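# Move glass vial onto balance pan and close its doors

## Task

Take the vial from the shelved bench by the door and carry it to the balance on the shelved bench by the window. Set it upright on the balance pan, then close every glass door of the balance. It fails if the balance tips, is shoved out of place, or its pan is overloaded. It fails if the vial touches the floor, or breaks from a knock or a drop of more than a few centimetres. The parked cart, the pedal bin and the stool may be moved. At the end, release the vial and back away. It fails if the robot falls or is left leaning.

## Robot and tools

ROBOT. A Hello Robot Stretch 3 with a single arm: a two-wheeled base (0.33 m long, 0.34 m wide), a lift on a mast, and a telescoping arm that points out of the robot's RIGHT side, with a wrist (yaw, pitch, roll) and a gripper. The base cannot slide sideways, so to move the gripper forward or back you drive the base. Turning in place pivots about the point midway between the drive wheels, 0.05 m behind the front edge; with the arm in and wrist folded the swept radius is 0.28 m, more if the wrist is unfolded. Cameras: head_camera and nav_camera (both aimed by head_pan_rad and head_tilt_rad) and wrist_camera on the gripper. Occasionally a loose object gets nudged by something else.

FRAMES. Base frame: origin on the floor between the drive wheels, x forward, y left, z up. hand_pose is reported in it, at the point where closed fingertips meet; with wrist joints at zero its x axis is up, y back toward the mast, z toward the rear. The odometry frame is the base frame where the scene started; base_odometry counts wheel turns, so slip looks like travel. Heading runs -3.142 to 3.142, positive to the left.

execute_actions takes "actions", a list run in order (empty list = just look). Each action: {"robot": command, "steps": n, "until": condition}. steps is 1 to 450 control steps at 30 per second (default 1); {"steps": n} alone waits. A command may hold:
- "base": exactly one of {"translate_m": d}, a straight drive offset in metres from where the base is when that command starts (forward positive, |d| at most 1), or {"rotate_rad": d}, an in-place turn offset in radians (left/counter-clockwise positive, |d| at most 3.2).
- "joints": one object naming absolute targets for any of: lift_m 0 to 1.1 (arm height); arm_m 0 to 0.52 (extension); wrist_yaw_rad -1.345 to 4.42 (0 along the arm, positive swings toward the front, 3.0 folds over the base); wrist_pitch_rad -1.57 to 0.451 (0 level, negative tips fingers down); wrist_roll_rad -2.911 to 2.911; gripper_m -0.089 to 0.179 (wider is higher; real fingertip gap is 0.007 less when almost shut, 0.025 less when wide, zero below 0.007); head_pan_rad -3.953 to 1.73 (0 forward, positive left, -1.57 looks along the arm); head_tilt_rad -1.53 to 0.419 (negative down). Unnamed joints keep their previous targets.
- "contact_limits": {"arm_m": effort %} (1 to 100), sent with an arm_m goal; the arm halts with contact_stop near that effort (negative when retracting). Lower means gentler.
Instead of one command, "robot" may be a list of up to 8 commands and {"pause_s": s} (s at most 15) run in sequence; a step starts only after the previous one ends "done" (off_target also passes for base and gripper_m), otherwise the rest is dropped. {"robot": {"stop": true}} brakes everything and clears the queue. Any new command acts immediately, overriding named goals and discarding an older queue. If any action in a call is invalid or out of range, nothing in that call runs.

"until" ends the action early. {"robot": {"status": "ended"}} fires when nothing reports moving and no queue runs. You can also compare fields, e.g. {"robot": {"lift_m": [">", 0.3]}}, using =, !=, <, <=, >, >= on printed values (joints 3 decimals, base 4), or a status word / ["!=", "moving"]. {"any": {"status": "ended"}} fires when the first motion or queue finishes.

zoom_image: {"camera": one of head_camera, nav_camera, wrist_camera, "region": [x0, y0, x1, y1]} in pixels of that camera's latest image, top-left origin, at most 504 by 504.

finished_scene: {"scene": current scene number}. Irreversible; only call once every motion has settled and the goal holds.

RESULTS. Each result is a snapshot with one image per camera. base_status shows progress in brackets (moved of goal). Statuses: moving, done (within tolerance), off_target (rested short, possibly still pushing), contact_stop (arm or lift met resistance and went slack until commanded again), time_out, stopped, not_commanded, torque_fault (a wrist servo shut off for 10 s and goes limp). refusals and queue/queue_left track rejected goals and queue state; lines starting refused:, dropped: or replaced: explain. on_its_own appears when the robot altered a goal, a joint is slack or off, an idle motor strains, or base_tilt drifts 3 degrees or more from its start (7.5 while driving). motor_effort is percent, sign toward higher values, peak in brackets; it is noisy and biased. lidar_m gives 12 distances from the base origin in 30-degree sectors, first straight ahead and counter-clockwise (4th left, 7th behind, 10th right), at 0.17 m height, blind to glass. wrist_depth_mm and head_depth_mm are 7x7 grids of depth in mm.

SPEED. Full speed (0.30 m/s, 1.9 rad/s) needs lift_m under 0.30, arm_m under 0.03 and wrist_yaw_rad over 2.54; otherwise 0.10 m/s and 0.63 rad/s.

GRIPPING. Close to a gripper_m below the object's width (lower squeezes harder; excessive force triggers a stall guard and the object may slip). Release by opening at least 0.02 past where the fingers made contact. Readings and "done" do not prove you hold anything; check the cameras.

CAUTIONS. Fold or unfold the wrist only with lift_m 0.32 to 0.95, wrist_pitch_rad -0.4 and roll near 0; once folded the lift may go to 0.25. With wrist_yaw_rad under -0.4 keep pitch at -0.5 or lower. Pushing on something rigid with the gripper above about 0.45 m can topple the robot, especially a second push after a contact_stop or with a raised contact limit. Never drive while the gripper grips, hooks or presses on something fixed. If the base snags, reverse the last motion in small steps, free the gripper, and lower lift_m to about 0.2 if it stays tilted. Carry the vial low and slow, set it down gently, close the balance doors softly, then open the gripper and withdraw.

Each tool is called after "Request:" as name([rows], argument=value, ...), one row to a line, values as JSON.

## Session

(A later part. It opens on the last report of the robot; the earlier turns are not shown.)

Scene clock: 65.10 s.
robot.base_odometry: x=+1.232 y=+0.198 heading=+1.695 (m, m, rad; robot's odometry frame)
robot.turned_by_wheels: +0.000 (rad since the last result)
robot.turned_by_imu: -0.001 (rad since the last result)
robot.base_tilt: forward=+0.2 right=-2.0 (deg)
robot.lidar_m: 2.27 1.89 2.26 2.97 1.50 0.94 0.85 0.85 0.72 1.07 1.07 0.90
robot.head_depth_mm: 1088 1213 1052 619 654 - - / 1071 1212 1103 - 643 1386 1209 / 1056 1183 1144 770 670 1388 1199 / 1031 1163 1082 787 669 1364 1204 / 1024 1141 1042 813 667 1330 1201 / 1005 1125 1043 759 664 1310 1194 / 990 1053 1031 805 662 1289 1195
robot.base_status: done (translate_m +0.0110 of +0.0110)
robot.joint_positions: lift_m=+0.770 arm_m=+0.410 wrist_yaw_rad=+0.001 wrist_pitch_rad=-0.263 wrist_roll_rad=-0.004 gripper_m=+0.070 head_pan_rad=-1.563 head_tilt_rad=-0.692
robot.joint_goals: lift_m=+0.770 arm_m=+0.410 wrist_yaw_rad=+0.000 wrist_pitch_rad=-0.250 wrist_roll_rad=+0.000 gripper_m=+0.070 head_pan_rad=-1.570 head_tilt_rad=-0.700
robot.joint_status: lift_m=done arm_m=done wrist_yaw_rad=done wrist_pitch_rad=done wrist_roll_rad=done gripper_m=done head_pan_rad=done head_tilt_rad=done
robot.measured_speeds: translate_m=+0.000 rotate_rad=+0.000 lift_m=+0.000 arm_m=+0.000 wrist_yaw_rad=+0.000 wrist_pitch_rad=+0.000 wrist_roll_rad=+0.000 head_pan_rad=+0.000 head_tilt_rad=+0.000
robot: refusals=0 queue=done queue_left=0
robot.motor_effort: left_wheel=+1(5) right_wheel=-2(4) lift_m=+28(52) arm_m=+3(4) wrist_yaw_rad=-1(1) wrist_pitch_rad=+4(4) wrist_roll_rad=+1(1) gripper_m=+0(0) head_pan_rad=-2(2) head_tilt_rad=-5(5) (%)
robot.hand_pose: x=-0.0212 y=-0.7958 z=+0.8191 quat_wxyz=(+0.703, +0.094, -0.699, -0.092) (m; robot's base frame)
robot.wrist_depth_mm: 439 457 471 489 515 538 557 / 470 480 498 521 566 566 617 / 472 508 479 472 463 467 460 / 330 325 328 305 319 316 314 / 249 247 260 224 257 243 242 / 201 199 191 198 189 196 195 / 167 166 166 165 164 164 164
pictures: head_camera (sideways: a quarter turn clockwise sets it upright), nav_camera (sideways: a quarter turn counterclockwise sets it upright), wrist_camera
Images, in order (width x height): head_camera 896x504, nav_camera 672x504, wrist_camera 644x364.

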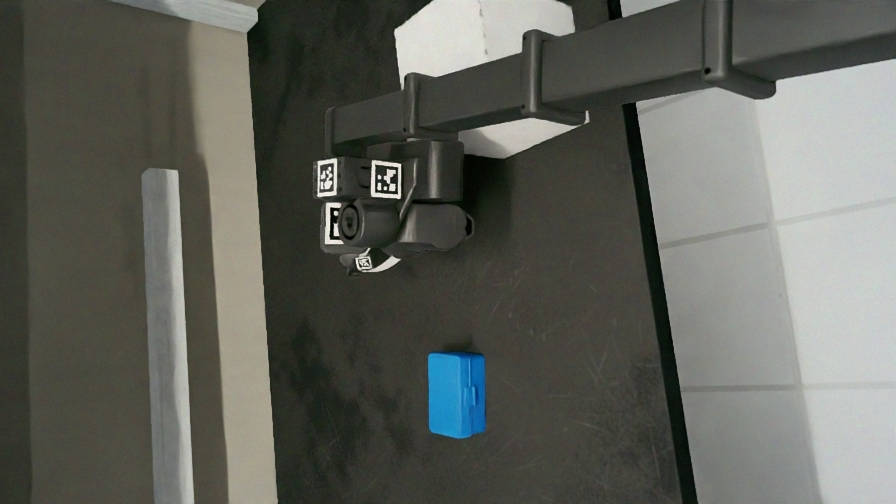

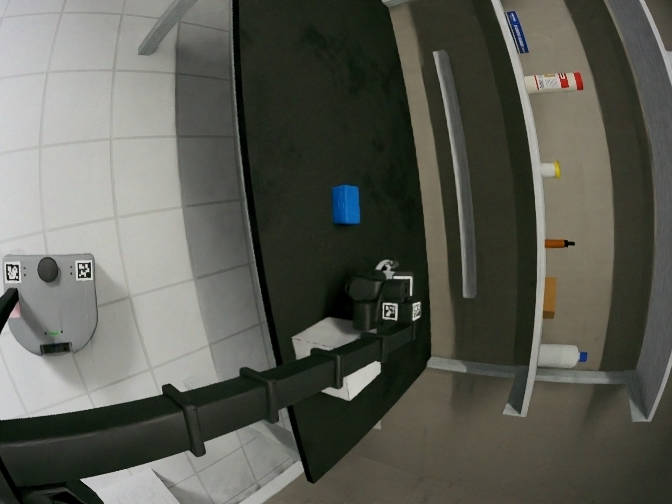

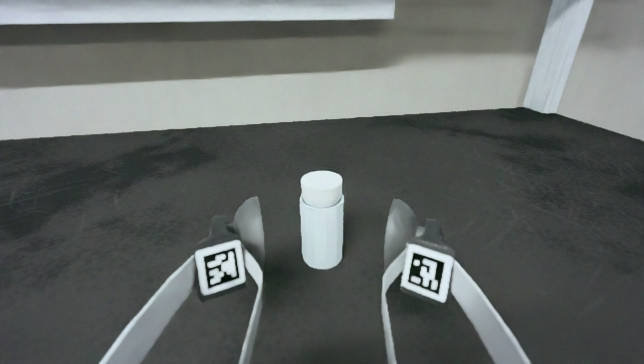

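Request:
execute_actions([
  {"robot":[{"joints":{"arm_m":0.463,"lift_m":0.758}},{"joints":{"gripper_m":0.04}}],"steps":450,"until":{"robot":{"status":"ended"}}},
])

Request:
execute_actions([
  {"robot":[{"joints":{"gripper_m":-0.01}},{"joints":{"lift_m":0.78}}],"steps":450,"until":{"robot":{"status":"ended"}}},
])

Scene clock: 68.47 s.
robot.base_odometry: x=+1.232 y=+0.198 heading=+1.695 (m, m, rad; robot's odometry frame)
robot.turned_by_wheels: +0.000 (rad since the last result)
robot.turned_by_imu: -0.001 (rad since the last result)
robot.base_tilt: forward=+0.2 right=-2.2 (deg)
robot.lidar_m: 2.27 1.90 2.26 2.97 1.50 0.95 0.85 0.86 0.72 1.07 1.07 0.90
robot.head_depth_mm: 1086 1207 1055 620 654 - - / 1071 1205 1094 - 655 1397 1207 / 1054 1180 1138 771 668 1387 1205 / 1037 1163 1088 791 669 1361 1206 / 1017 1136 1047 813 667 1322 1204 / 1001 1123 1037 760 663 1326 1200 / 984 1054 1035 812 664 1293 1195
robot.base_status: done (translate_m +0.0110 of +0.0110)
robot.joint_positions: lift_m=+0.758 arm_m=+0.463 wrist_yaw_rad=+0.001 wrist_pitch_rad=-0.263 wrist_roll_rad=-0.004 gripper_m=+0.040 head_pan_rad=-1.563 head_tilt_rad=-0.692
robot.joint_goals: lift_m=+0.758 arm_m=+0.463 wrist_yaw_rad=+0.000 wrist_pitch_rad=-0.250 wrist_roll_rad=+0.000 gripper_m=+0.040 head_pan_rad=-1.570 head_tilt_rad=-0.700
robot.joint_status: lift_m=done arm_m=done wrist_yaw_rad=done wrist_pitch_rad=done wrist_roll_rad=done gripper_m=done head_pan_rad=done head_tilt_rad=done
robot.measured_speeds: translate_m=+0.000 rotate_rad=+0.000 lift_m=+0.000 arm_m=+0.000 wrist_yaw_rad=+0.000 wrist_pitch_rad=+0.000 wrist_roll_rad=+0.000 head_pan_rad=+0.000 head_tilt_rad=+0.000
robot: refusals=0 queue=done queue_left=0
robot.motor_effort: left_wheel=+1(1) right_wheel=-2(2) lift_m=+28(26) arm_m=+3(3) wrist_yaw_rad=-1(1) wrist_pitch_rad=+4(4) wrist_roll_rad=+1(1) gripper_m=+0(82) head_pan_rad=-2(2) head_tilt_rad=-5(4) (%)
robot.hand_pose: x=-0.0212 y=-0.8488 z=+0.8071 quat_wxyz=(+0.703, +0.094, -0.699, -0.092) (m; robot's base frame)
robot.wrist_depth_mm: 396 413 427 448 473 481 494 / 417 437 456 479 503 528 549 / 438 457 438 435 426 428 430 / 302 304 297 297 296 294 291 / 229 227 234 140 229 223 221 / 184 182 174 154 174 181 180 / 153 154 152 152 151 151 151
pictures: head_camera (sideways: a quarter turn clockwise sets it upright), nav_camera (sideways: a quarter turn counterclockwise sets it upright), wrist_camera
Images, in order (width x height): head_camera 896x504, nav_camera 672x504, wrist_camera 644x364.

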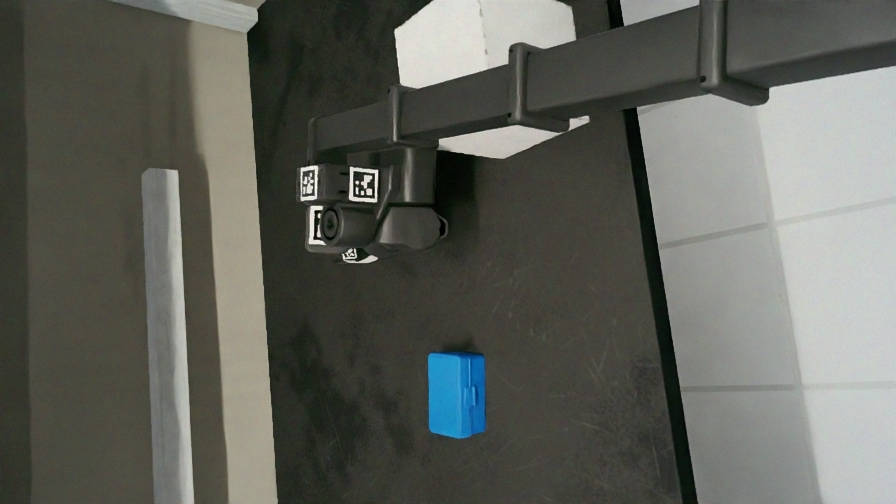

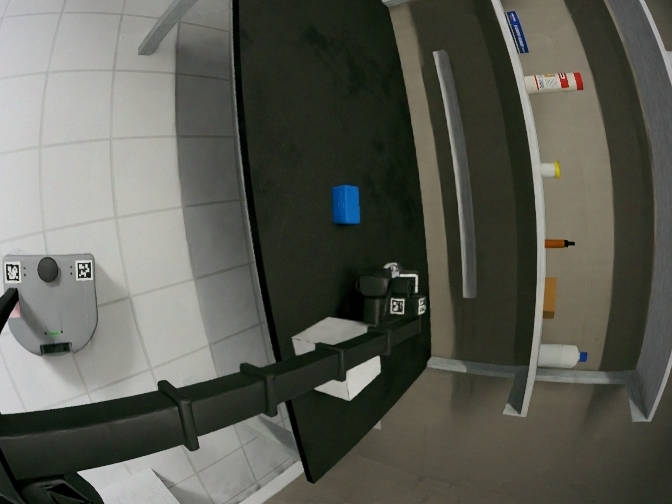

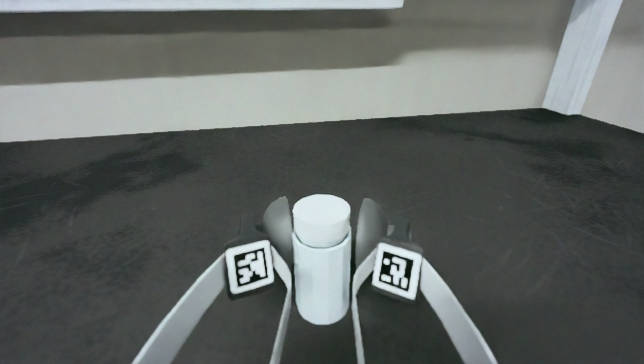

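Scene clock: 70.20 s.
robot.base_odometry: x=+1.232 y=+0.198 heading=+1.695 (m, m, rad; robot's odometry frame)
robot.turned_by_wheels: +0.000 (rad since the last result)
robot.turned_by_imu: +0.000 (rad since the last result)
robot.base_tilt: forward=+0.3 right=-2.0 (deg)
robot.lidar_m: 2.27 1.90 2.26 2.97 1.50 0.94 0.85 0.86 0.72 1.07 1.07 0.90
robot.head_depth_mm: 1093 1207 1058 636 654 - - / 1071 1208 1124 - 654 1391 1207 / 1047 1174 - 793 670 1380 1213 / 1035 1157 1105 800 667 1353 1205 / 1019 1146 1044 812 666 1325 1200 / 1000 1125 1036 762 667 1322 1198 / 987 1055 1032 807 664 1289 1194
robot.base_status: done (translate_m +0.0110 of +0.0110)
robot.joint_positions: lift_m=+0.780 arm_m=+0.463 wrist_yaw_rad=+0.001 wrist_pitch_rad=-0.265 wrist_roll_rad=-0.004 gripper_m=-0.009 head_pan_rad=-1.563 head_tilt_rad=-0.692
robot.joint_goals: lift_m=+0.780 arm_m=+0.463 wrist_yaw_rad=+0.000 wrist_pitch_rad=-0.250 wrist_roll_rad=+0.000 gripper_m=-0.010 head_pan_rad=-1.570 head_tilt_rad=-0.700
robot.joint_status: lift_m=done arm_m=done wrist_yaw_rad=done wrist_pitch_rad=done wrist_roll_rad=done gripper_m=done head_pan_rad=done head_tilt_rad=done
robot.measured_speeds: translate_m=+0.000 rotate_rad=+0.000 lift_m=+0.000 arm_m=+0.000 wrist_yaw_rad=+0.000 wrist_pitch_rad=+0.000 wrist_roll_rad=+0.000 head_pan_rad=+0.000 head_tilt_rad=+0.000
robot: refusals=0 queue=done queue_left=0
robot.motor_effort: left_wheel=+1(1) right_wheel=-2(2) lift_m=+51(54) arm_m=+3(2) wrist_yaw_rad=-2(1) wrist_pitch_rad=+4(5) wrist_roll_rad=+1(1) gripper_m=-14(88) head_pan_rad=-3(2) head_tilt_rad=-5(4) (%)
robot.hand_pose: x=-0.0212 y=-0.8487 z=+0.8281 quat_wxyz=(+0.703, +0.094, -0.699, -0.093) (m; robot's base frame)
robot.wrist_depth_mm: 330 346 362 381 469 489 490 / 426 439 459 477 505 530 549 / 445 460 475 505 494 480 504 / 350 353 345 342 339 340 334 / 262 262 263 136 257 254 257 / 212 211 202 148 201 207 206 / 176 176 176 170 173 174 172
pictures: head_camera (sideways: a quarter turn clockwise sets it upright), nav_camera (sideways: a quarter turn counterclockwise sets it upright), wrist_camera
Images, in order (width x height): head_camera 896x504, nav_camera 672x504, wrist_camera 644x364.

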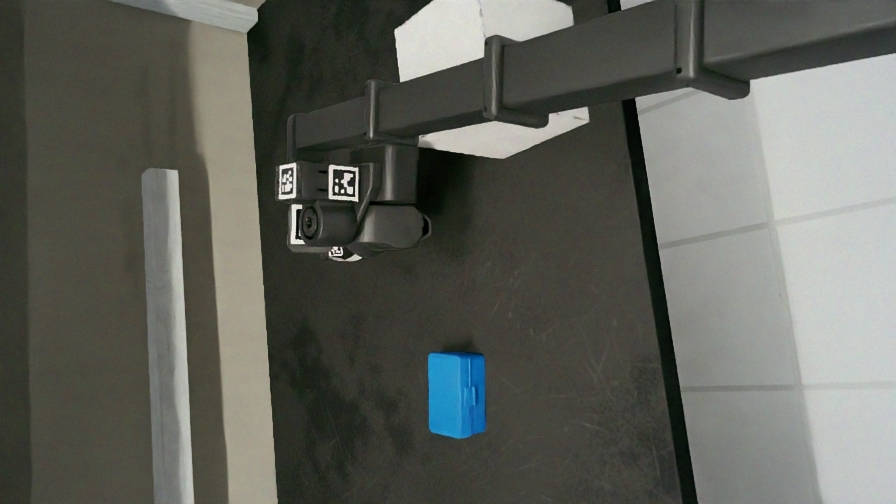

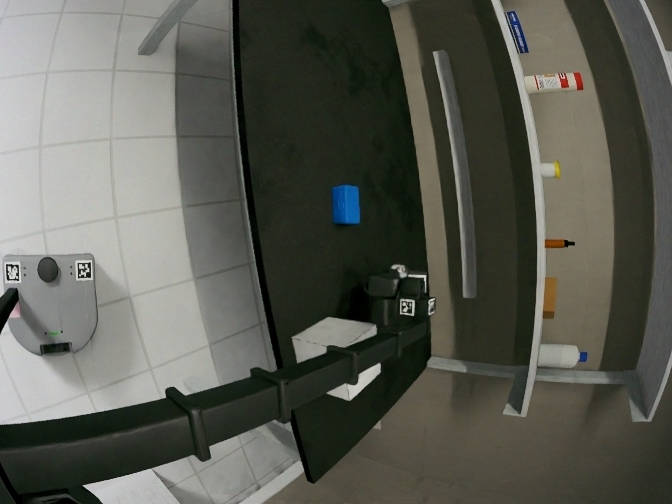

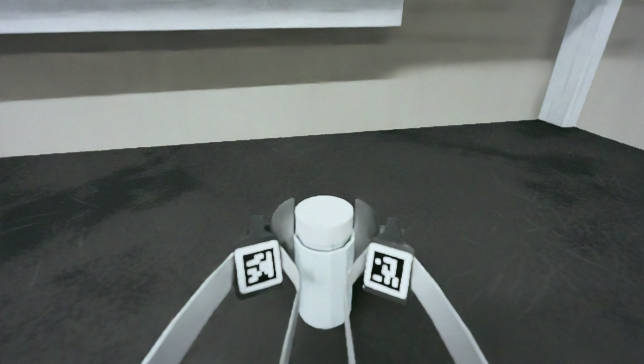

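Request:
execute_actions([
  {"robot":[{"joints":{"lift_m":0.84}},{"joints":{"arm_m":0}},{"joints":{"wrist_yaw_rad":3,"wrist_pitch_rad":-0.4}},{"base":{"rotate_rad":2.0},"joints":{"lift_m":0.28,"head_tilt_rad":-0.4}},{"base":{"translate_m":1}},{"base":{"translate_m":1}},{"base":{"translate_m":1}}],"steps":450},
  {"steps":450,"until":{"robot":{"status":"ended"}}},
  {"steps":450,"until":{"robot":{"status":"ended"}}},
  {"robot":[{"base":{"translate_m":0.15}},{"base":{"rotate_rad":-0.24},"joints":{"lift_m":0.9}}],"steps":450,"until":{"robot":{"status":"ended"}}},
])

Scene clock: 112.47 s.
robot.base_odometry: x=-1.448 y=-1.457 heading=-2.828 (m, m, rad; robot's odometry frame)
robot.turned_by_wheels: +1.760 (rad since the last result)
robot.turned_by_imu: +1.749 (rad since the last result)
robot.base_tilt: forward=+0.2 right=-2.1 (deg)
robot.lidar_m: 0.53 0.55 0.74 0.71 0.74 1.00 1.36 3.69 0.59 0.99 0.69 0.55
robot.head_depth_mm: 2645 2780 3072 2937 627 674 1065 / 2686 2818 2870 963 627 1602 1328 / 2634 2824 1507 682 622 1632 1427 / 2624 2779 1639 682 628 1388 1399 / 2656 2814 1356 637 630 1583 1403 / 2201 2457 1469 947 668 1593 1406 / 1007 1608 1470 942 667 1492 1343
robot.base_status: done (rotate_rad -0.2399 of -0.2400)
robot.joint_positions: lift_m=+0.900 arm_m=+0.003 wrist_yaw_rad=+2.998 wrist_pitch_rad=-0.414 wrist_roll_rad=-0.004 gripper_m=-0.009 head_pan_rad=-1.563 head_tilt_rad=-0.408
robot.joint_goals: lift_m=+0.900 arm_m=+0.000 wrist_yaw_rad=+3.000 wrist_pitch_rad=-0.400 wrist_roll_rad=+0.000 gripper_m=-0.010 head_pan_rad=-1.570 head_tilt_rad=-0.400
robot.joint_status: lift_m=done arm_m=done wrist_yaw_rad=done wrist_pitch_rad=done wrist_roll_rad=done gripper_m=done head_pan_rad=done head_tilt_rad=done
robot.measured_speeds: translate_m=+0.000 rotate_rad=+0.000 lift_m=+0.000 arm_m=+0.000 wrist_yaw_rad=+0.000 wrist_pitch_rad=+0.000 wrist_roll_rad=+0.000 head_pan_rad=+0.000 head_tilt_rad=+0.000
robot: refusals=0 queue=done queue_left=0
robot.motor_effort: left_wheel=+1(7) right_wheel=-2(10) lift_m=+51(53) arm_m=-3(4) wrist_yaw_rad=+2(4) wrist_pitch_rad=+4(5) wrist_roll_rad=+1(1) gripper_m=-14(14) head_pan_rad=-3(3) head_tilt_rad=+4(27) (%)
robot.hand_pose: x=+0.0109 y=+0.0748 z=+0.9131 quat_wxyz=(+0.195, +0.699, +0.096, +0.681) (m; robot's base frame)
robot.wrist_depth_mm: 602 - 641 681 689 696 516 / 641 - 700 728 758 733 523 / 731 741 770 823 891 752 526 / 815 832 895 908 979 754 534 / 886 941 - 136 - 802 543 / - - - 149 - 782 560 / - - - - - 802 571
pictures: head_camera (sideways: a quarter turn clockwise sets it upright), nav_camera (sideways: a quarter turn counterclockwise sets it upright), wrist_camera
Images, in order (width x height): head_camera 896x504, nav_camera 672x504, wrist_camera 644x364.

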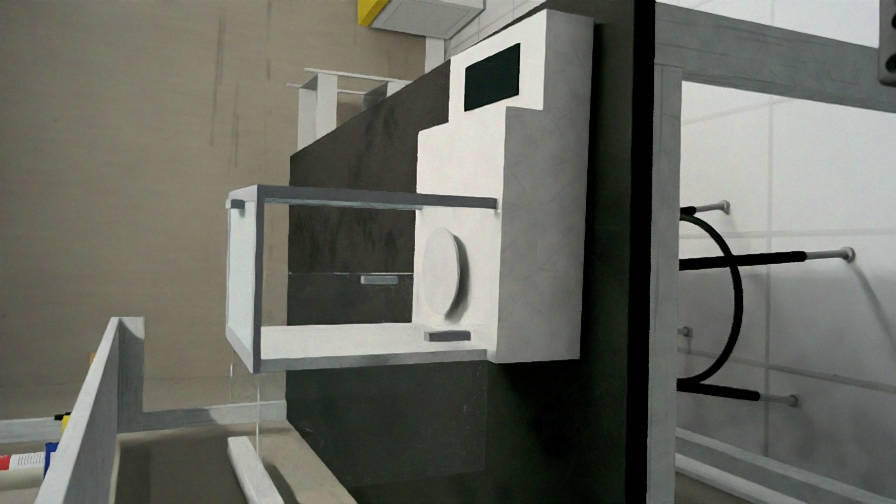

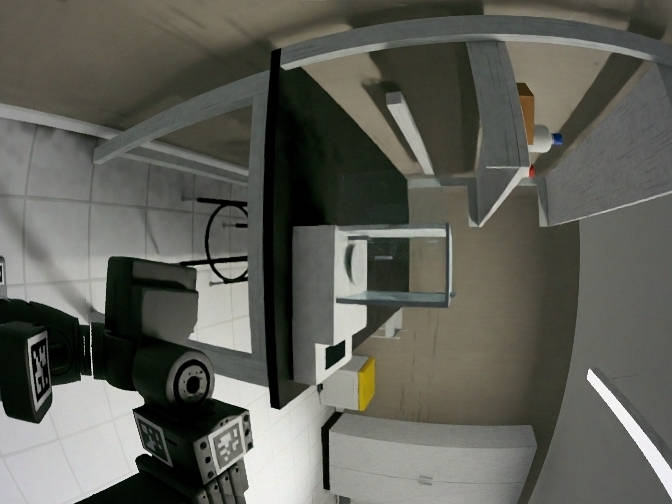

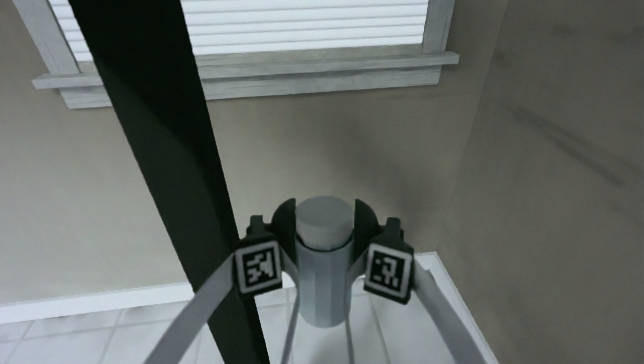

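Request:
execute_actions([
  {"robot":[{"base":{"translate_m":0.04},"joints":{"wrist_yaw_rad":0}},{"joints":{"lift_m":1.06,"wrist_pitch_rad":-0.25,"arm_m":0.12}}],"steps":450,"until":{"robot":{"status":"ended"}}},
])

Scene clock: 119.97 s.
robot.base_odometry: x=-1.486 y=-1.469 heading=-2.828 (m, m, rad; robot's odometry frame)
robot.turned_by_wheels: +0.000 (rad since the last result)
robot.turned_by_imu: -0.002 (rad since the last result)
robot.base_tilt: forward=+0.4 right=-2.1 (deg)
robot.lidar_m: 0.49 0.51 0.69 0.71 0.74 1.01 1.39 3.68 0.60 0.99 0.67 0.51
robot.head_depth_mm: 2628 2778 - - - 686 759 / 2644 2809 - - - 1641 1434 / 2639 2775 - - - 1640 1422 / 2646 2793 1835 722 629 1353 1380 / 2621 2852 1349 847 643 1582 1417 / 1707 1908 1624 943 668 1579 1418 / 456 1438 1372 942 668 1412 1318
robot.base_status: done (translate_m +0.0400 of +0.0400)
robot.joint_positions: lift_m=+1.060 arm_m=+0.120 wrist_yaw_rad=+0.002 wrist_pitch_rad=-0.272 wrist_roll_rad=-0.004 gripper_m=-0.009 head_pan_rad=-1.563 head_tilt_rad=-0.408
robot.joint_goals: lift_m=+1.060 arm_m=+0.120 wrist_yaw_rad=+0.000 wrist_pitch_rad=-0.250 wrist_roll_rad=+0.000 gripper_m=-0.010 head_pan_rad=-1.570 head_tilt_rad=-0.400
robot.joint_status: lift_m=done arm_m=done wrist_yaw_rad=done wrist_pitch_rad=done wrist_roll_rad=done gripper_m=done head_pan_rad=done head_tilt_rad=done
robot.measured_speeds: translate_m=+0.000 rotate_rad=+0.000 lift_m=+0.000 arm_m=+0.000 wrist_yaw_rad=+0.000 wrist_pitch_rad=+0.000 wrist_roll_rad=+0.000 head_pan_rad=+0.000 head_tilt_rad=+0.000
robot: refusals=0 queue=done queue_left=0
robot.motor_effort: left_wheel=+1(6) right_wheel=-3(3) lift_m=+51(53) arm_m=+3(2) wrist_yaw_rad=-1(4) wrist_pitch_rad=+7(8) wrist_roll_rad=+1(1) gripper_m=-14(14) head_pan_rad=-3(3) head_tilt_rad=+5(5) (%)
robot.hand_pose: x=-0.0211 y=-0.5050 z=+1.1062 quat_wxyz=(+0.702, +0.097, -0.699, -0.095) (m; robot's base frame)
robot.wrist_depth_mm: 580 831 279 - - - - / 540 783 325 - - - - / 567 768 383 853 895 - - / 556 610 391 390 398 - - / 473 464 447 136 305 360 - / 380 378 365 148 297 293 - / 318 315 315 302 311 303 318
pictures: head_camera (sideways: a quarter turn clockwise sets it upright), nav_camera (sideways: a quarter turn counterclockwise sets it upright), wrist_camera
Images, in order (width x height): head_camera 896x504, nav_camera 672x504, wrist_camera 644x364.

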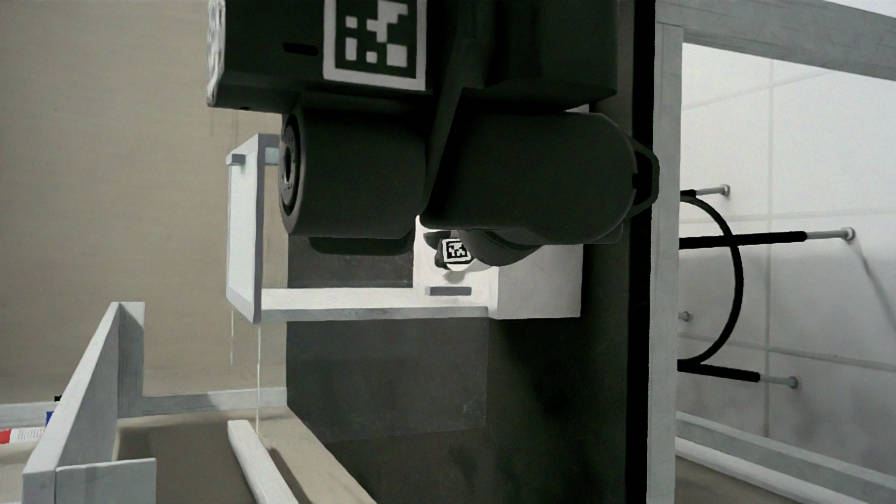

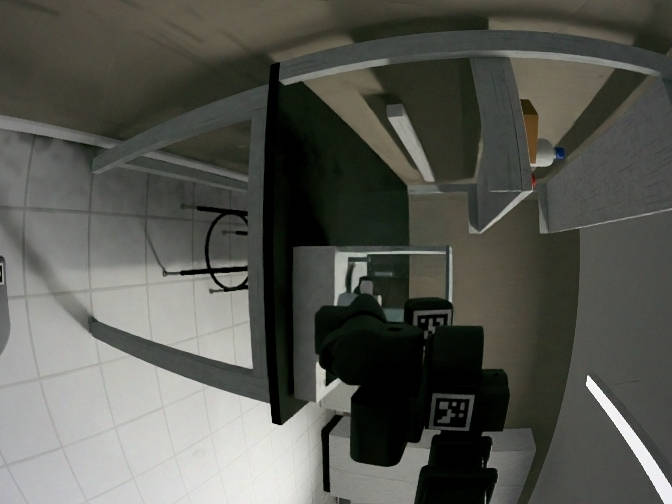

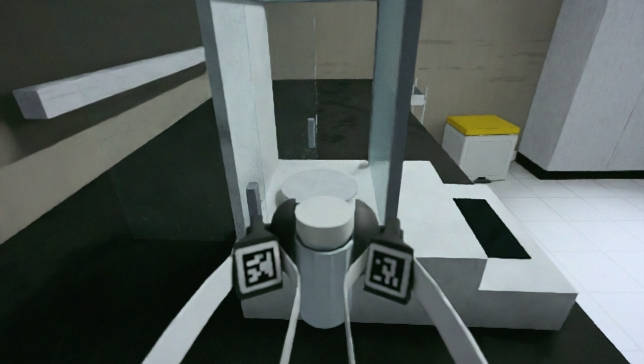

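Request:
execute_actions([
  {"robot":{"joints":{"arm_m":0.28},"contact_limits":{"arm_m":12}},"steps":450,"until":{"robot":{"status":"ended"}}},
])

Scene clock: 123.03 s.
robot.base_odometry: x=-1.486 y=-1.469 heading=-2.828 (m, m, rad; robot's odometry frame)
robot.turned_by_wheels: +0.000 (rad since the last result)
robot.turned_by_imu: -0.001 (rad since the last result)
robot.base_tilt: forward=+0.4 right=-2.0 (deg)
robot.lidar_m: 0.49 0.51 0.69 0.71 0.74 1.00 1.39 3.68 0.60 0.99 0.67 0.51
robot.head_depth_mm: 2662 2772 3054 963 627 690 758 / 2643 2785 - 679 624 1641 1423 / 2643 2814 - 640 625 1637 1421 / 2664 2824 1488 676 630 1352 1381 / 2648 2809 1333 849 644 1590 1418 / 1697 1919 1609 947 671 1586 1420 / 457 1444 1373 941 668 1404 1313
robot.base_status: done (translate_m +0.0400 of +0.0400)
robot.joint_positions: lift_m=+1.060 arm_m=+0.280 wrist_yaw_rad=+0.002 wrist_pitch_rad=-0.272 wrist_roll_rad=-0.004 gripper_m=-0.009 head_pan_rad=-1.563 head_tilt_rad=-0.408
robot.joint_goals: lift_m=+1.060 arm_m=+0.280 wrist_yaw_rad=+0.000 wrist_pitch_rad=-0.250 wrist_roll_rad=+0.000 gripper_m=-0.010 head_pan_rad=-1.570 head_tilt_rad=-0.400
robot.joint_status: lift_m=done arm_m=done wrist_yaw_rad=done wrist_pitch_rad=done wrist_roll_rad=done gripper_m=done head_pan_rad=done head_tilt_rad=done
robot.measured_speeds: translate_m=+0.000 rotate_rad=+0.000 lift_m=+0.000 arm_m=+0.000 wrist_yaw_rad=+0.000 wrist_pitch_rad=+0.000 wrist_roll_rad=+0.000 head_pan_rad=+0.000 head_tilt_rad=+0.000
robot: refusals=0 queue=done queue_left=0
robot.motor_effort: left_wheel=+1(1) right_wheel=-2(2) lift_m=+51(51) arm_m=+3(3) wrist_yaw_rad=-1(2) wrist_pitch_rad=+7(7) wrist_roll_rad=+1(1) gripper_m=-13(14) head_pan_rad=-2(2) head_tilt_rad=+4(4) (%)
robot.contact_limits: arm_m 12 (drawing in: default 18, maximum 29; extending or still: default 24, maximum 40)
robot.hand_pose: x=-0.0211 y=-0.6649 z=+1.1062 quat_wxyz=(+0.702, +0.097, -0.699, -0.096) (m; robot's base frame)
robot.wrist_depth_mm: 97 125 - - - - 60 / 97 125 229 - - - 64 / 97 126 230 892 873 - 70 / 100 126 232 599 593 593 - / 430 126 208 136 304 88 - / 373 127 210 148 237 95 - / 316 134 199 195 206 192 244
pictures: head_camera (sideways: a quarter turn clockwise sets it upright), nav_camera (sideways: a quarter turn counterclockwise sets it upright), wrist_camera
Images, in order (width x height): head_camera 896x504, nav_camera 672x504, wrist_camera 644x364.

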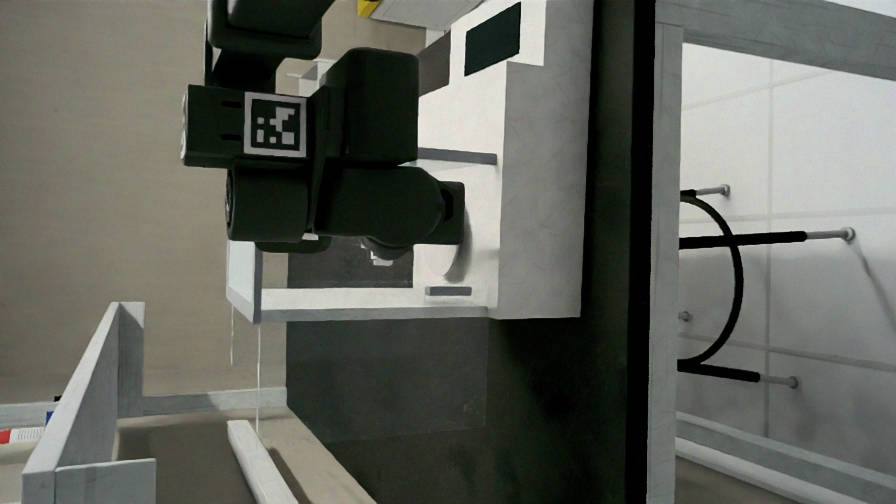

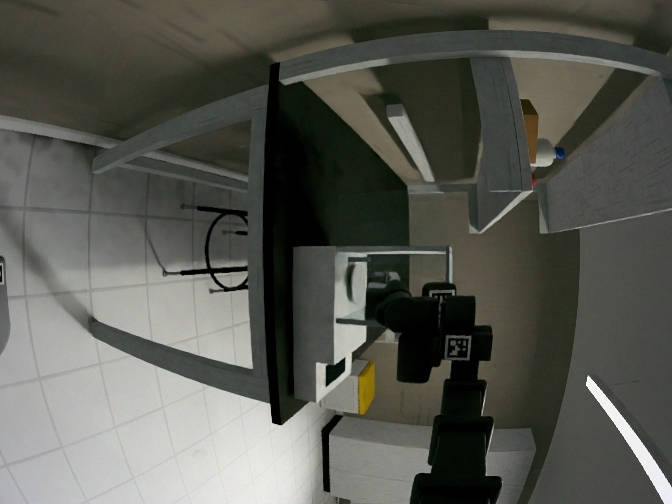

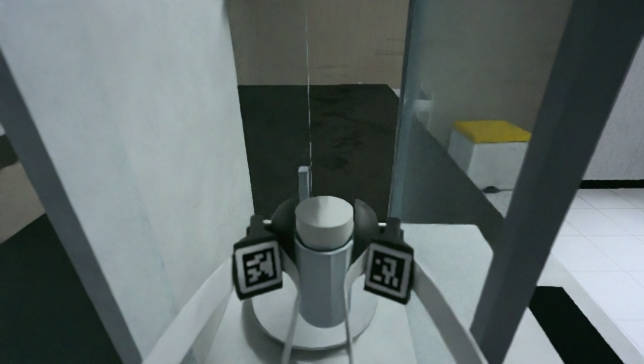

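Request:
execute_actions([
  {"robot":[{"joints":{"arm_m":0.31},"contact_limits":{"arm_m":12}},{"joints":{"lift_m":1.045}}],"steps":450,"until":{"robot":{"status":"ended"}}},
])

Scene clock: 126.27 s.
robot.base_odometry: x=-1.486 y=-1.469 heading=-2.828 (m, m, rad; robot's odometry frame)
robot.turned_by_wheels: +0.000 (rad since the last result)
robot.turned_by_imu: -0.001 (rad since the last result)
robot.base_tilt: forward=+0.3 right=-2.1 (deg)
robot.lidar_m: 0.49 0.51 0.69 0.71 0.74 1.01 1.39 3.67 0.60 0.99 0.67 0.51
robot.head_depth_mm: 2630 2828 - 965 628 689 760 / 2672 2832 - 679 625 1652 1428 / 2643 2810 - 642 625 1640 1432 / 2657 2782 1624 672 629 1366 1382 / 2622 2802 1350 851 643 1587 1410 / 1698 1893 1598 946 669 1578 1421 / 457 1443 1371 942 667 1403 1324
robot.base_status: done (translate_m +0.0400 of +0.0400)
robot.joint_positions: lift_m=+1.045 arm_m=+0.310 wrist_yaw_rad=+0.002 wrist_pitch_rad=-0.272 wrist_roll_rad=-0.004 gripper_m=-0.009 head_pan_rad=-1.563 head_tilt_rad=-0.408
robot.joint_goals: lift_m=+1.045 arm_m=+0.310 wrist_yaw_rad=+0.000 wrist_pitch_rad=-0.250 wrist_roll_rad=+0.000 gripper_m=-0.010 head_pan_rad=-1.570 head_tilt_rad=-0.400
robot.joint_status: lift_m=done arm_m=done wrist_yaw_rad=done wrist_pitch_rad=done wrist_roll_rad=done gripper_m=done head_pan_rad=done head_tilt_rad=done
robot.measured_speeds: translate_m=+0.000 rotate_rad=+0.000 lift_m=+0.000 arm_m=+0.000 wrist_yaw_rad=+0.000 wrist_pitch_rad=+0.000 wrist_roll_rad=+0.000 head_pan_rad=+0.000 head_tilt_rad=+0.000
robot: refusals=0 queue=done queue_left=0
robot.motor_effort: left_wheel=+1(1) right_wheel=-2(2) lift_m=+28(52) arm_m=+3(3) wrist_yaw_rad=-2(1) wrist_pitch_rad=+7(7) wrist_roll_rad=+1(1) gripper_m=-14(13) head_pan_rad=-3(3) head_tilt_rad=+5(5) (%)
robot.contact_limits: arm_m 12 (drawing in: default 18, maximum 29; extending or still: default 24, maximum 40)
robot.hand_pose: x=-0.0211 y=-0.6950 z=+1.0920 quat_wxyz=(+0.702, +0.097, -0.699, -0.096) (m; robot's base frame)
robot.wrist_depth_mm: 95 123 - - - - - / 95 124 - - - - - / 96 124 226 819 832 - - / 96 124 229 571 524 - - / 96 124 206 136 279 434 - / 97 125 196 147 218 233 58 / 96 118 181 171 186 189 58
pictures: head_camera (sideways: a quarter turn clockwise sets it upright), nav_camera (sideways: a quarter turn counterclockwise sets it upright), wrist_camera
Images, in order (width x height): head_camera 896x504, nav_camera 672x504, wrist_camera 644x364.

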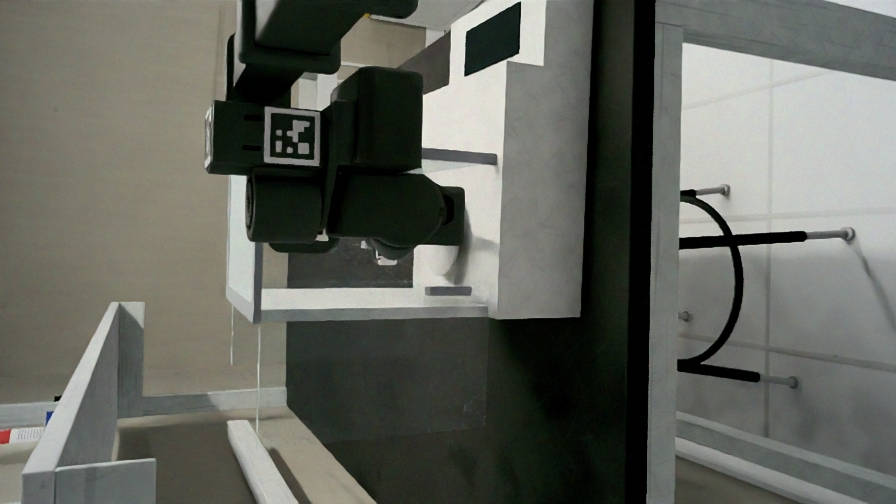

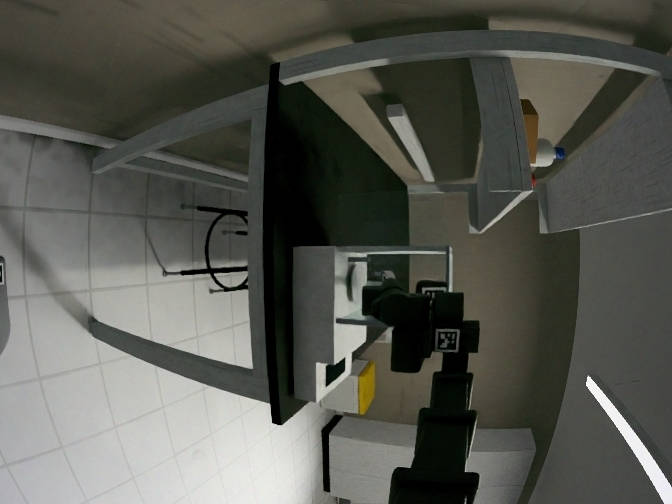

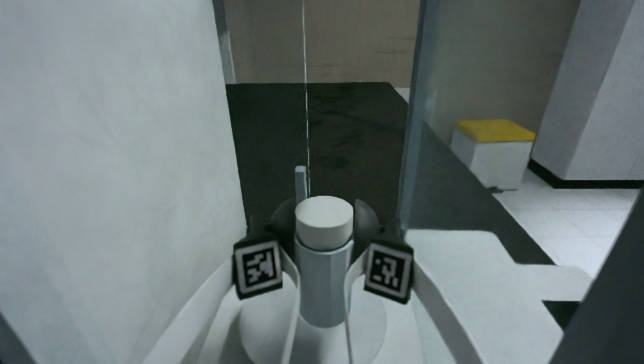

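Request:
execute_actions([
  {"robot":[{"joints":{"lift_m":1.028}},{"joints":{"gripper_m":0.052}}],"steps":450,"until":{"robot":{"status":"ended"}}},
])

Request:
execute_actions([
  {"robot":[{"joints":{"arm_m":0.14},"contact_limits":{"arm_m":12}},{"base":{"translate_m":0.057},"joints":{"lift_m":1.015,"gripper_m":0.04}}],"steps":450,"until":{"robot":{"status":"ended"}}},
])

Scene clock: 129.63 s.
robot.base_odometry: x=-1.486 y=-1.469 heading=-2.828 (m, m, rad; robot's odometry frame)
robot.turned_by_wheels: +0.000 (rad since the last result)
robot.turned_by_imu: -0.001 (rad since the last result)
robot.base_tilt: forward=+0.3 right=-2.0 (deg)
robot.lidar_m: 0.49 0.51 0.69 0.71 0.74 1.01 1.40 3.69 0.60 0.99 0.67 0.51
robot.head_depth_mm: 2636 2791 - 868 629 687 761 / 2679 2851 3089 645 623 1647 1415 / 2656 2809 - 611 627 1643 1415 / 2656 2831 1723 673 629 1347 1380 / 2602 2774 1354 849 645 1589 1409 / 1722 1889 1604 947 669 1588 1412 / 456 1440 1381 938 667 1400 1312
robot.base_status: done (translate_m +0.0400 of +0.0400)
robot.joint_positions: lift_m=+1.028 arm_m=+0.310 wrist_yaw_rad=+0.001 wrist_pitch_rad=-0.272 wrist_roll_rad=-0.004 gripper_m=+0.052 head_pan_rad=-1.563 head_tilt_rad=-0.408
robot.joint_goals: lift_m=+1.028 arm_m=+0.310 wrist_yaw_rad=+0.000 wrist_pitch_rad=-0.250 wrist_roll_rad=+0.000 gripper_m=+0.052 head_pan_rad=-1.570 head_tilt_rad=-0.400
robot.joint_status: lift_m=done arm_m=done wrist_yaw_rad=done wrist_pitch_rad=done wrist_roll_rad=done gripper_m=done head_pan_rad=done head_tilt_rad=done
robot.measured_speeds: translate_m=+0.000 rotate_rad=+0.000 lift_m=+0.000 arm_m=+0.000 wrist_yaw_rad=+0.000 wrist_pitch_rad=+0.000 wrist_roll_rad=+0.000 head_pan_rad=+0.000 head_tilt_rad=+0.000
robot: refusals=0 queue=done queue_left=0
robot.motor_effort: left_wheel=+1(1) right_wheel=-2(2) lift_m=+28(26) arm_m=+2(3) wrist_yaw_rad=-1(2) wrist_pitch_rad=+7(7) wrist_roll_rad=+1(1) gripper_m=+0(79) head_pan_rad=-3(3) head_tilt_rad=+4(4) (%)
robot.contact_limits: arm_m 12 (drawing in: default 18, maximum 29; extending or still: default 24, maximum 40)
robot.hand_pose: x=-0.0211 y=-0.6950 z=+1.0750 quat_wxyz=(+0.702, +0.097, -0.699, -0.096) (m; robot's base frame)
robot.wrist_depth_mm: 95 123 - - - - - / 95 122 - - - - - / 96 124 227 764 766 - - / 96 124 228 533 506 - - / 96 125 186 148 258 285 - / 97 126 180 149 191 205 58 / 97 118 169 154 171 171 58
pictures: head_camera (sideways: a quarter turn clockwise sets it upright), nav_camera (sideways: a quarter turn counterclockwise sets it upright), wrist_camera
Images, in order (width x height): head_camera 896x504, nav_camera 672x504, wrist_camera 644x364.

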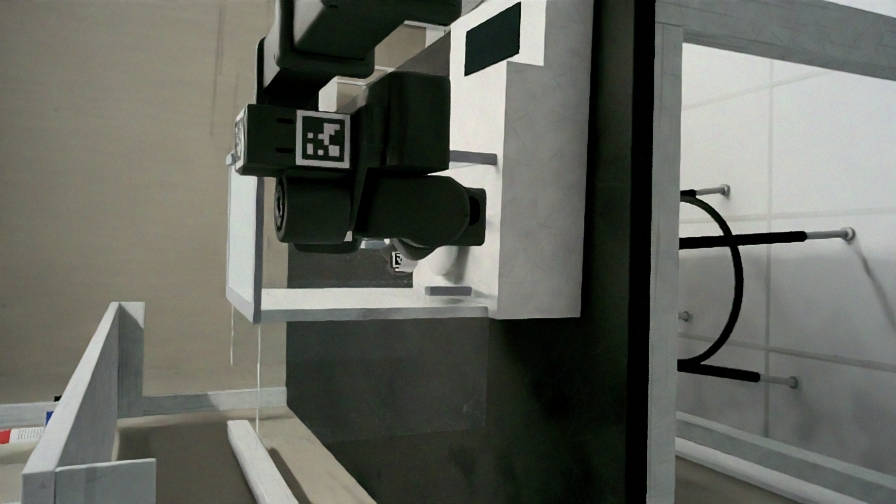

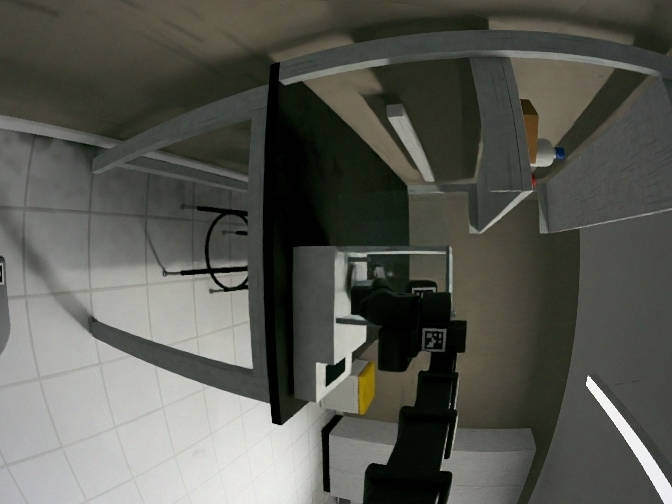

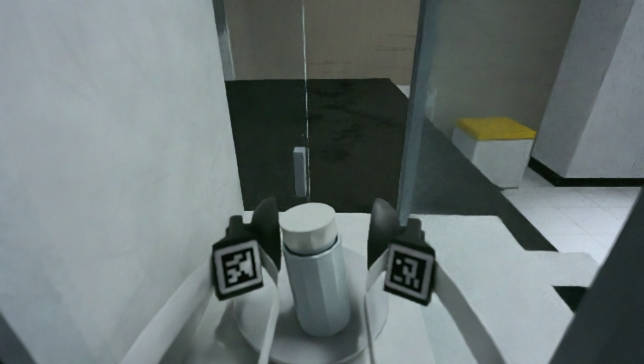

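Scene clock: 134.77 s.
robot.base_odometry: x=-1.540 y=-1.487 heading=-2.828 (m, m, rad; robot's odometry frame)
robot.turned_by_wheels: +0.000 (rad since the last result)
robot.turned_by_imu: -0.001 (rad since the last result)
robot.base_tilt: forward=+0.4 right=-2.0 (deg)
robot.lidar_m: 0.43 0.45 0.61 0.71 0.74 1.00 1.45 3.68 0.62 0.99 0.62 0.45
robot.head_depth_mm: 2638 2804 3006 - - 1697 1389 / 2635 2799 1373 - - 1696 1425 / 2692 2841 1655 - - 1638 1388 / 2654 2809 1368 955 644 1613 1416 / 2603 2832 1625 948 673 1578 1412 / 453 1856 1623 946 669 1550 1372 / 449 1276 1277 939 666 1309 1280
robot.base_status: done (translate_m +0.0570 of +0.0570)
robot.joint_positions: lift_m=+1.015 arm_m=+0.140 wrist_yaw_rad=+0.001 wrist_pitch_rad=-0.271 wrist_roll_rad=-0.004 gripper_m=+0.040 head_pan_rad=-1.563 head_tilt_rad=-0.408
robot.joint_goals: lift_m=+1.015 arm_m=+0.140 wrist_yaw_rad=+0.000 wrist_pitch_rad=-0.250 wrist_roll_rad=+0.000 gripper_m=+0.040 head_pan_rad=-1.570 head_tilt_rad=-0.400
robot.joint_status: lift_m=done arm_m=done wrist_yaw_rad=done wrist_pitch_rad=done wrist_roll_rad=done gripper_m=done head_pan_rad=done head_tilt_rad=done
robot.measured_speeds: translate_m=+0.000 rotate_rad=+0.000 lift_m=+0.000 arm_m=+0.000 wrist_yaw_rad=+0.000 wrist_pitch_rad=+0.000 wrist_roll_rad=+0.000 head_pan_rad=+0.000 head_tilt_rad=+0.000
robot: refusals=0 queue=done queue_left=0
robot.motor_effort: left_wheel=+1(6) right_wheel=-2(5) lift_m=+27(26) arm_m=-3(3) wrist_yaw_rad=-1(2) wrist_pitch_rad=+7(7) wrist_roll_rad=+1(1) gripper_m=+0(51) head_pan_rad=-2(3) head_tilt_rad=+5(5) (%)
robot.contact_limits: arm_m 12 (drawing in: default 18, maximum 29; extending or still: default 24, maximum 40)
robot.hand_pose: x=-0.0212 y=-0.5257 z=+1.0622 quat_wxyz=(+0.702, +0.097, -0.699, -0.095) (m; robot's base frame)
robot.wrist_depth_mm: 516 727 - - - - - / 457 686 - - - - - / 514 708 771 411 410 - - / 495 523 514 291 295 304 - / 401 392 405 250 248 246 277 / 323 319 308 274 277 261 257 / 269 266 263 265 266 263 261
pictures: head_camera (sideways: a quarter turn clockwise sets it upright), nav_camera (sideways: a quarter turn counterclockwise sets it upright), wrist_camera
Images, in order (width x height): head_camera 896x504, nav_camera 672x504, wrist_camera 644x364.

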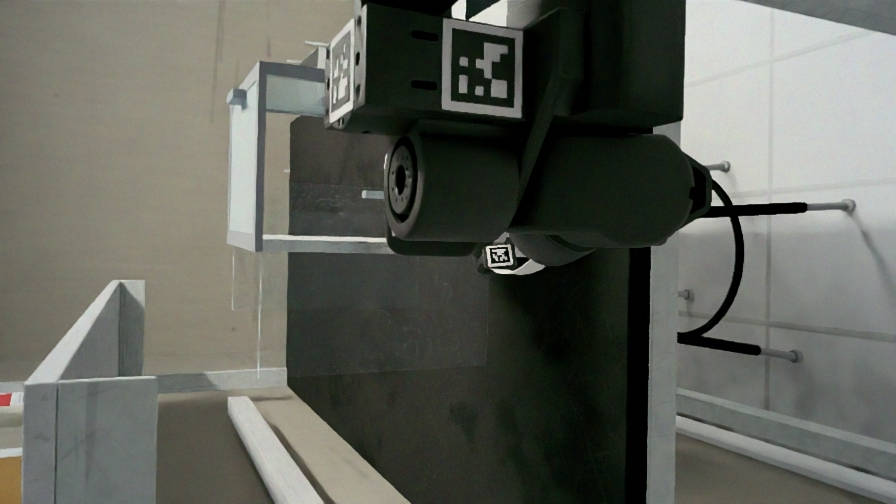

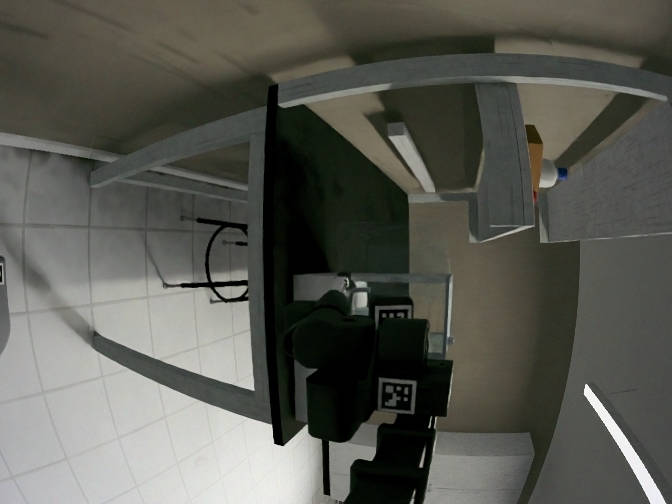

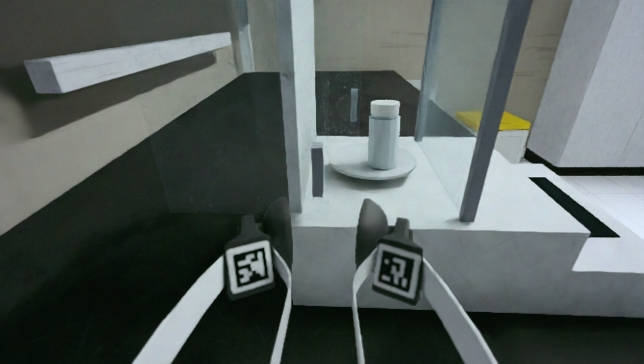

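Request:
execute_actions([
  {"robot":[{"joints":{"arm_m":0.195},"contact_limits":{"arm_m":7}},{"base":{"translate_m":-0.06}}],"steps":450,"until":{"robot":{"status":"ended"}}},
])

Scene clock: 138.63 s.
robot.base_odometry: x=-1.483 y=-1.468 heading=-2.828 (m, m, rad; robot's odometry frame)
robot.turned_by_wheels: +0.000 (rad since the last result)
robot.turned_by_imu: -0.001 (rad since the last result)
robot.base_tilt: forward=+0.3 right=-2.0 (deg)
robot.lidar_m: 0.49 0.51 0.69 0.71 0.74 1.01 1.39 3.69 0.60 0.99 0.67 0.51
robot.head_depth_mm: 2646 2787 3025 966 626 684 759 / 2693 2842 2980 - 627 1646 1421 / 2677 2840 1635 - 609 1626 1429 / 2673 2823 1739 718 624 1586 1393 / 2635 2830 719 847 645 1587 1415 / 1734 1907 1609 944 668 1577 1417 / 492 1449 1376 943 666 1413 1318
robot.base_status: done (translate_m -0.0600 of -0.0600)
robot.joint_positions: lift_m=+1.015 arm_m=+0.195 wrist_yaw_rad=+0.003 wrist_pitch_rad=-0.271 wrist_roll_rad=-0.004 gripper_m=+0.040 head_pan_rad=-1.563 head_tilt_rad=-0.408
robot.joint_goals: lift_m=+1.015 arm_m=+0.195 wrist_yaw_rad=+0.000 wrist_pitch_rad=-0.250 wrist_roll_rad=+0.000 gripper_m=+0.040 head_pan_rad=-1.570 head_tilt_rad=-0.400
robot.joint_status: lift_m=done arm_m=done wrist_yaw_rad=done wrist_pitch_rad=done wrist_roll_rad=done gripper_m=done head_pan_rad=done head_tilt_rad=done
robot.measured_speeds: translate_m=+0.000 rotate_rad=+0.000 lift_m=+0.000 arm_m=+0.000 wrist_yaw_rad=+0.000 wrist_pitch_rad=+0.000 wrist_roll_rad=+0.000 head_pan_rad=+0.000 head_tilt_rad=+0.000
robot: refusals=0 queue=done queue_left=0
robot.motor_effort: left_wheel=+2(3) right_wheel=-3(9) lift_m=+27(27) arm_m=+3(4) wrist_yaw_rad=-3(4) wrist_pitch_rad=+6(7) wrist_roll_rad=+1(1) gripper_m=+0(1) head_pan_rad=-2(3) head_tilt_rad=+5(4) (%)
robot.contact_limits: arm_m 7 (drawing in: default 18, maximum 29; extending or still: default 24, maximum 40)
robot.hand_pose: x=-0.0207 y=-0.5800 z=+1.0622 quat_wxyz=(+0.702, +0.097, -0.699, -0.095) (m; robot's base frame)
robot.wrist_depth_mm: 571 628 244 - - - - / 521 674 243 - - - - / 577 682 246 671 665 - - / 526 513 248 249 290 - - / 400 394 223 224 227 244 - / 321 320 207 201 201 196 235 / 267 268 225 220 216 208 209
pictures: head_camera (sideways: a quarter turn clockwise sets it upright), nav_camera (sideways: a quarter turn counterclockwise sets it upright), wrist_camera
Images, in order (width x height): head_camera 896x504, nav_camera 672x504, wrist_camera 644x364.

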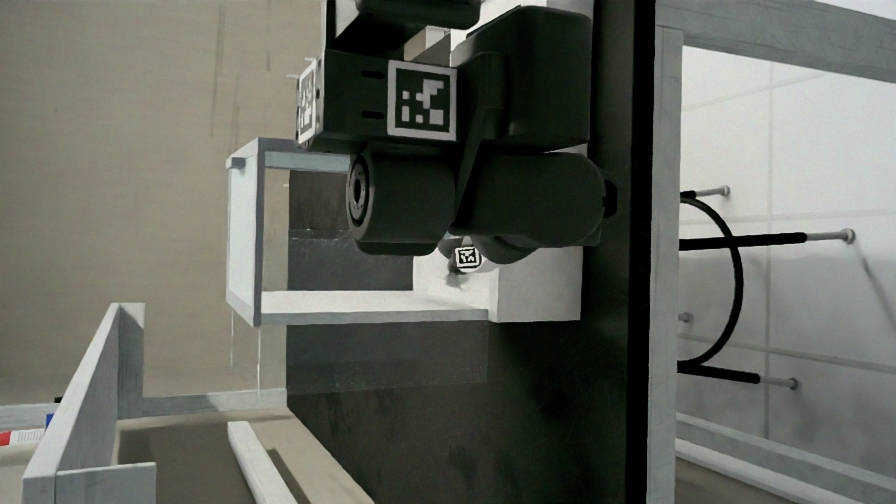

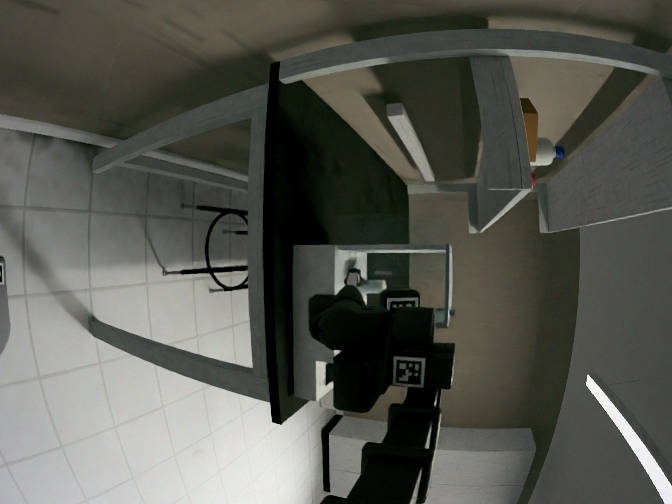

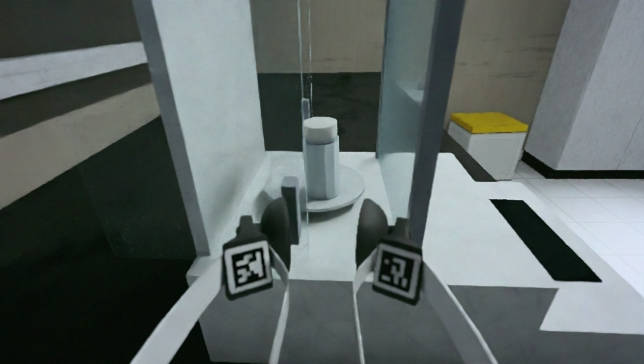

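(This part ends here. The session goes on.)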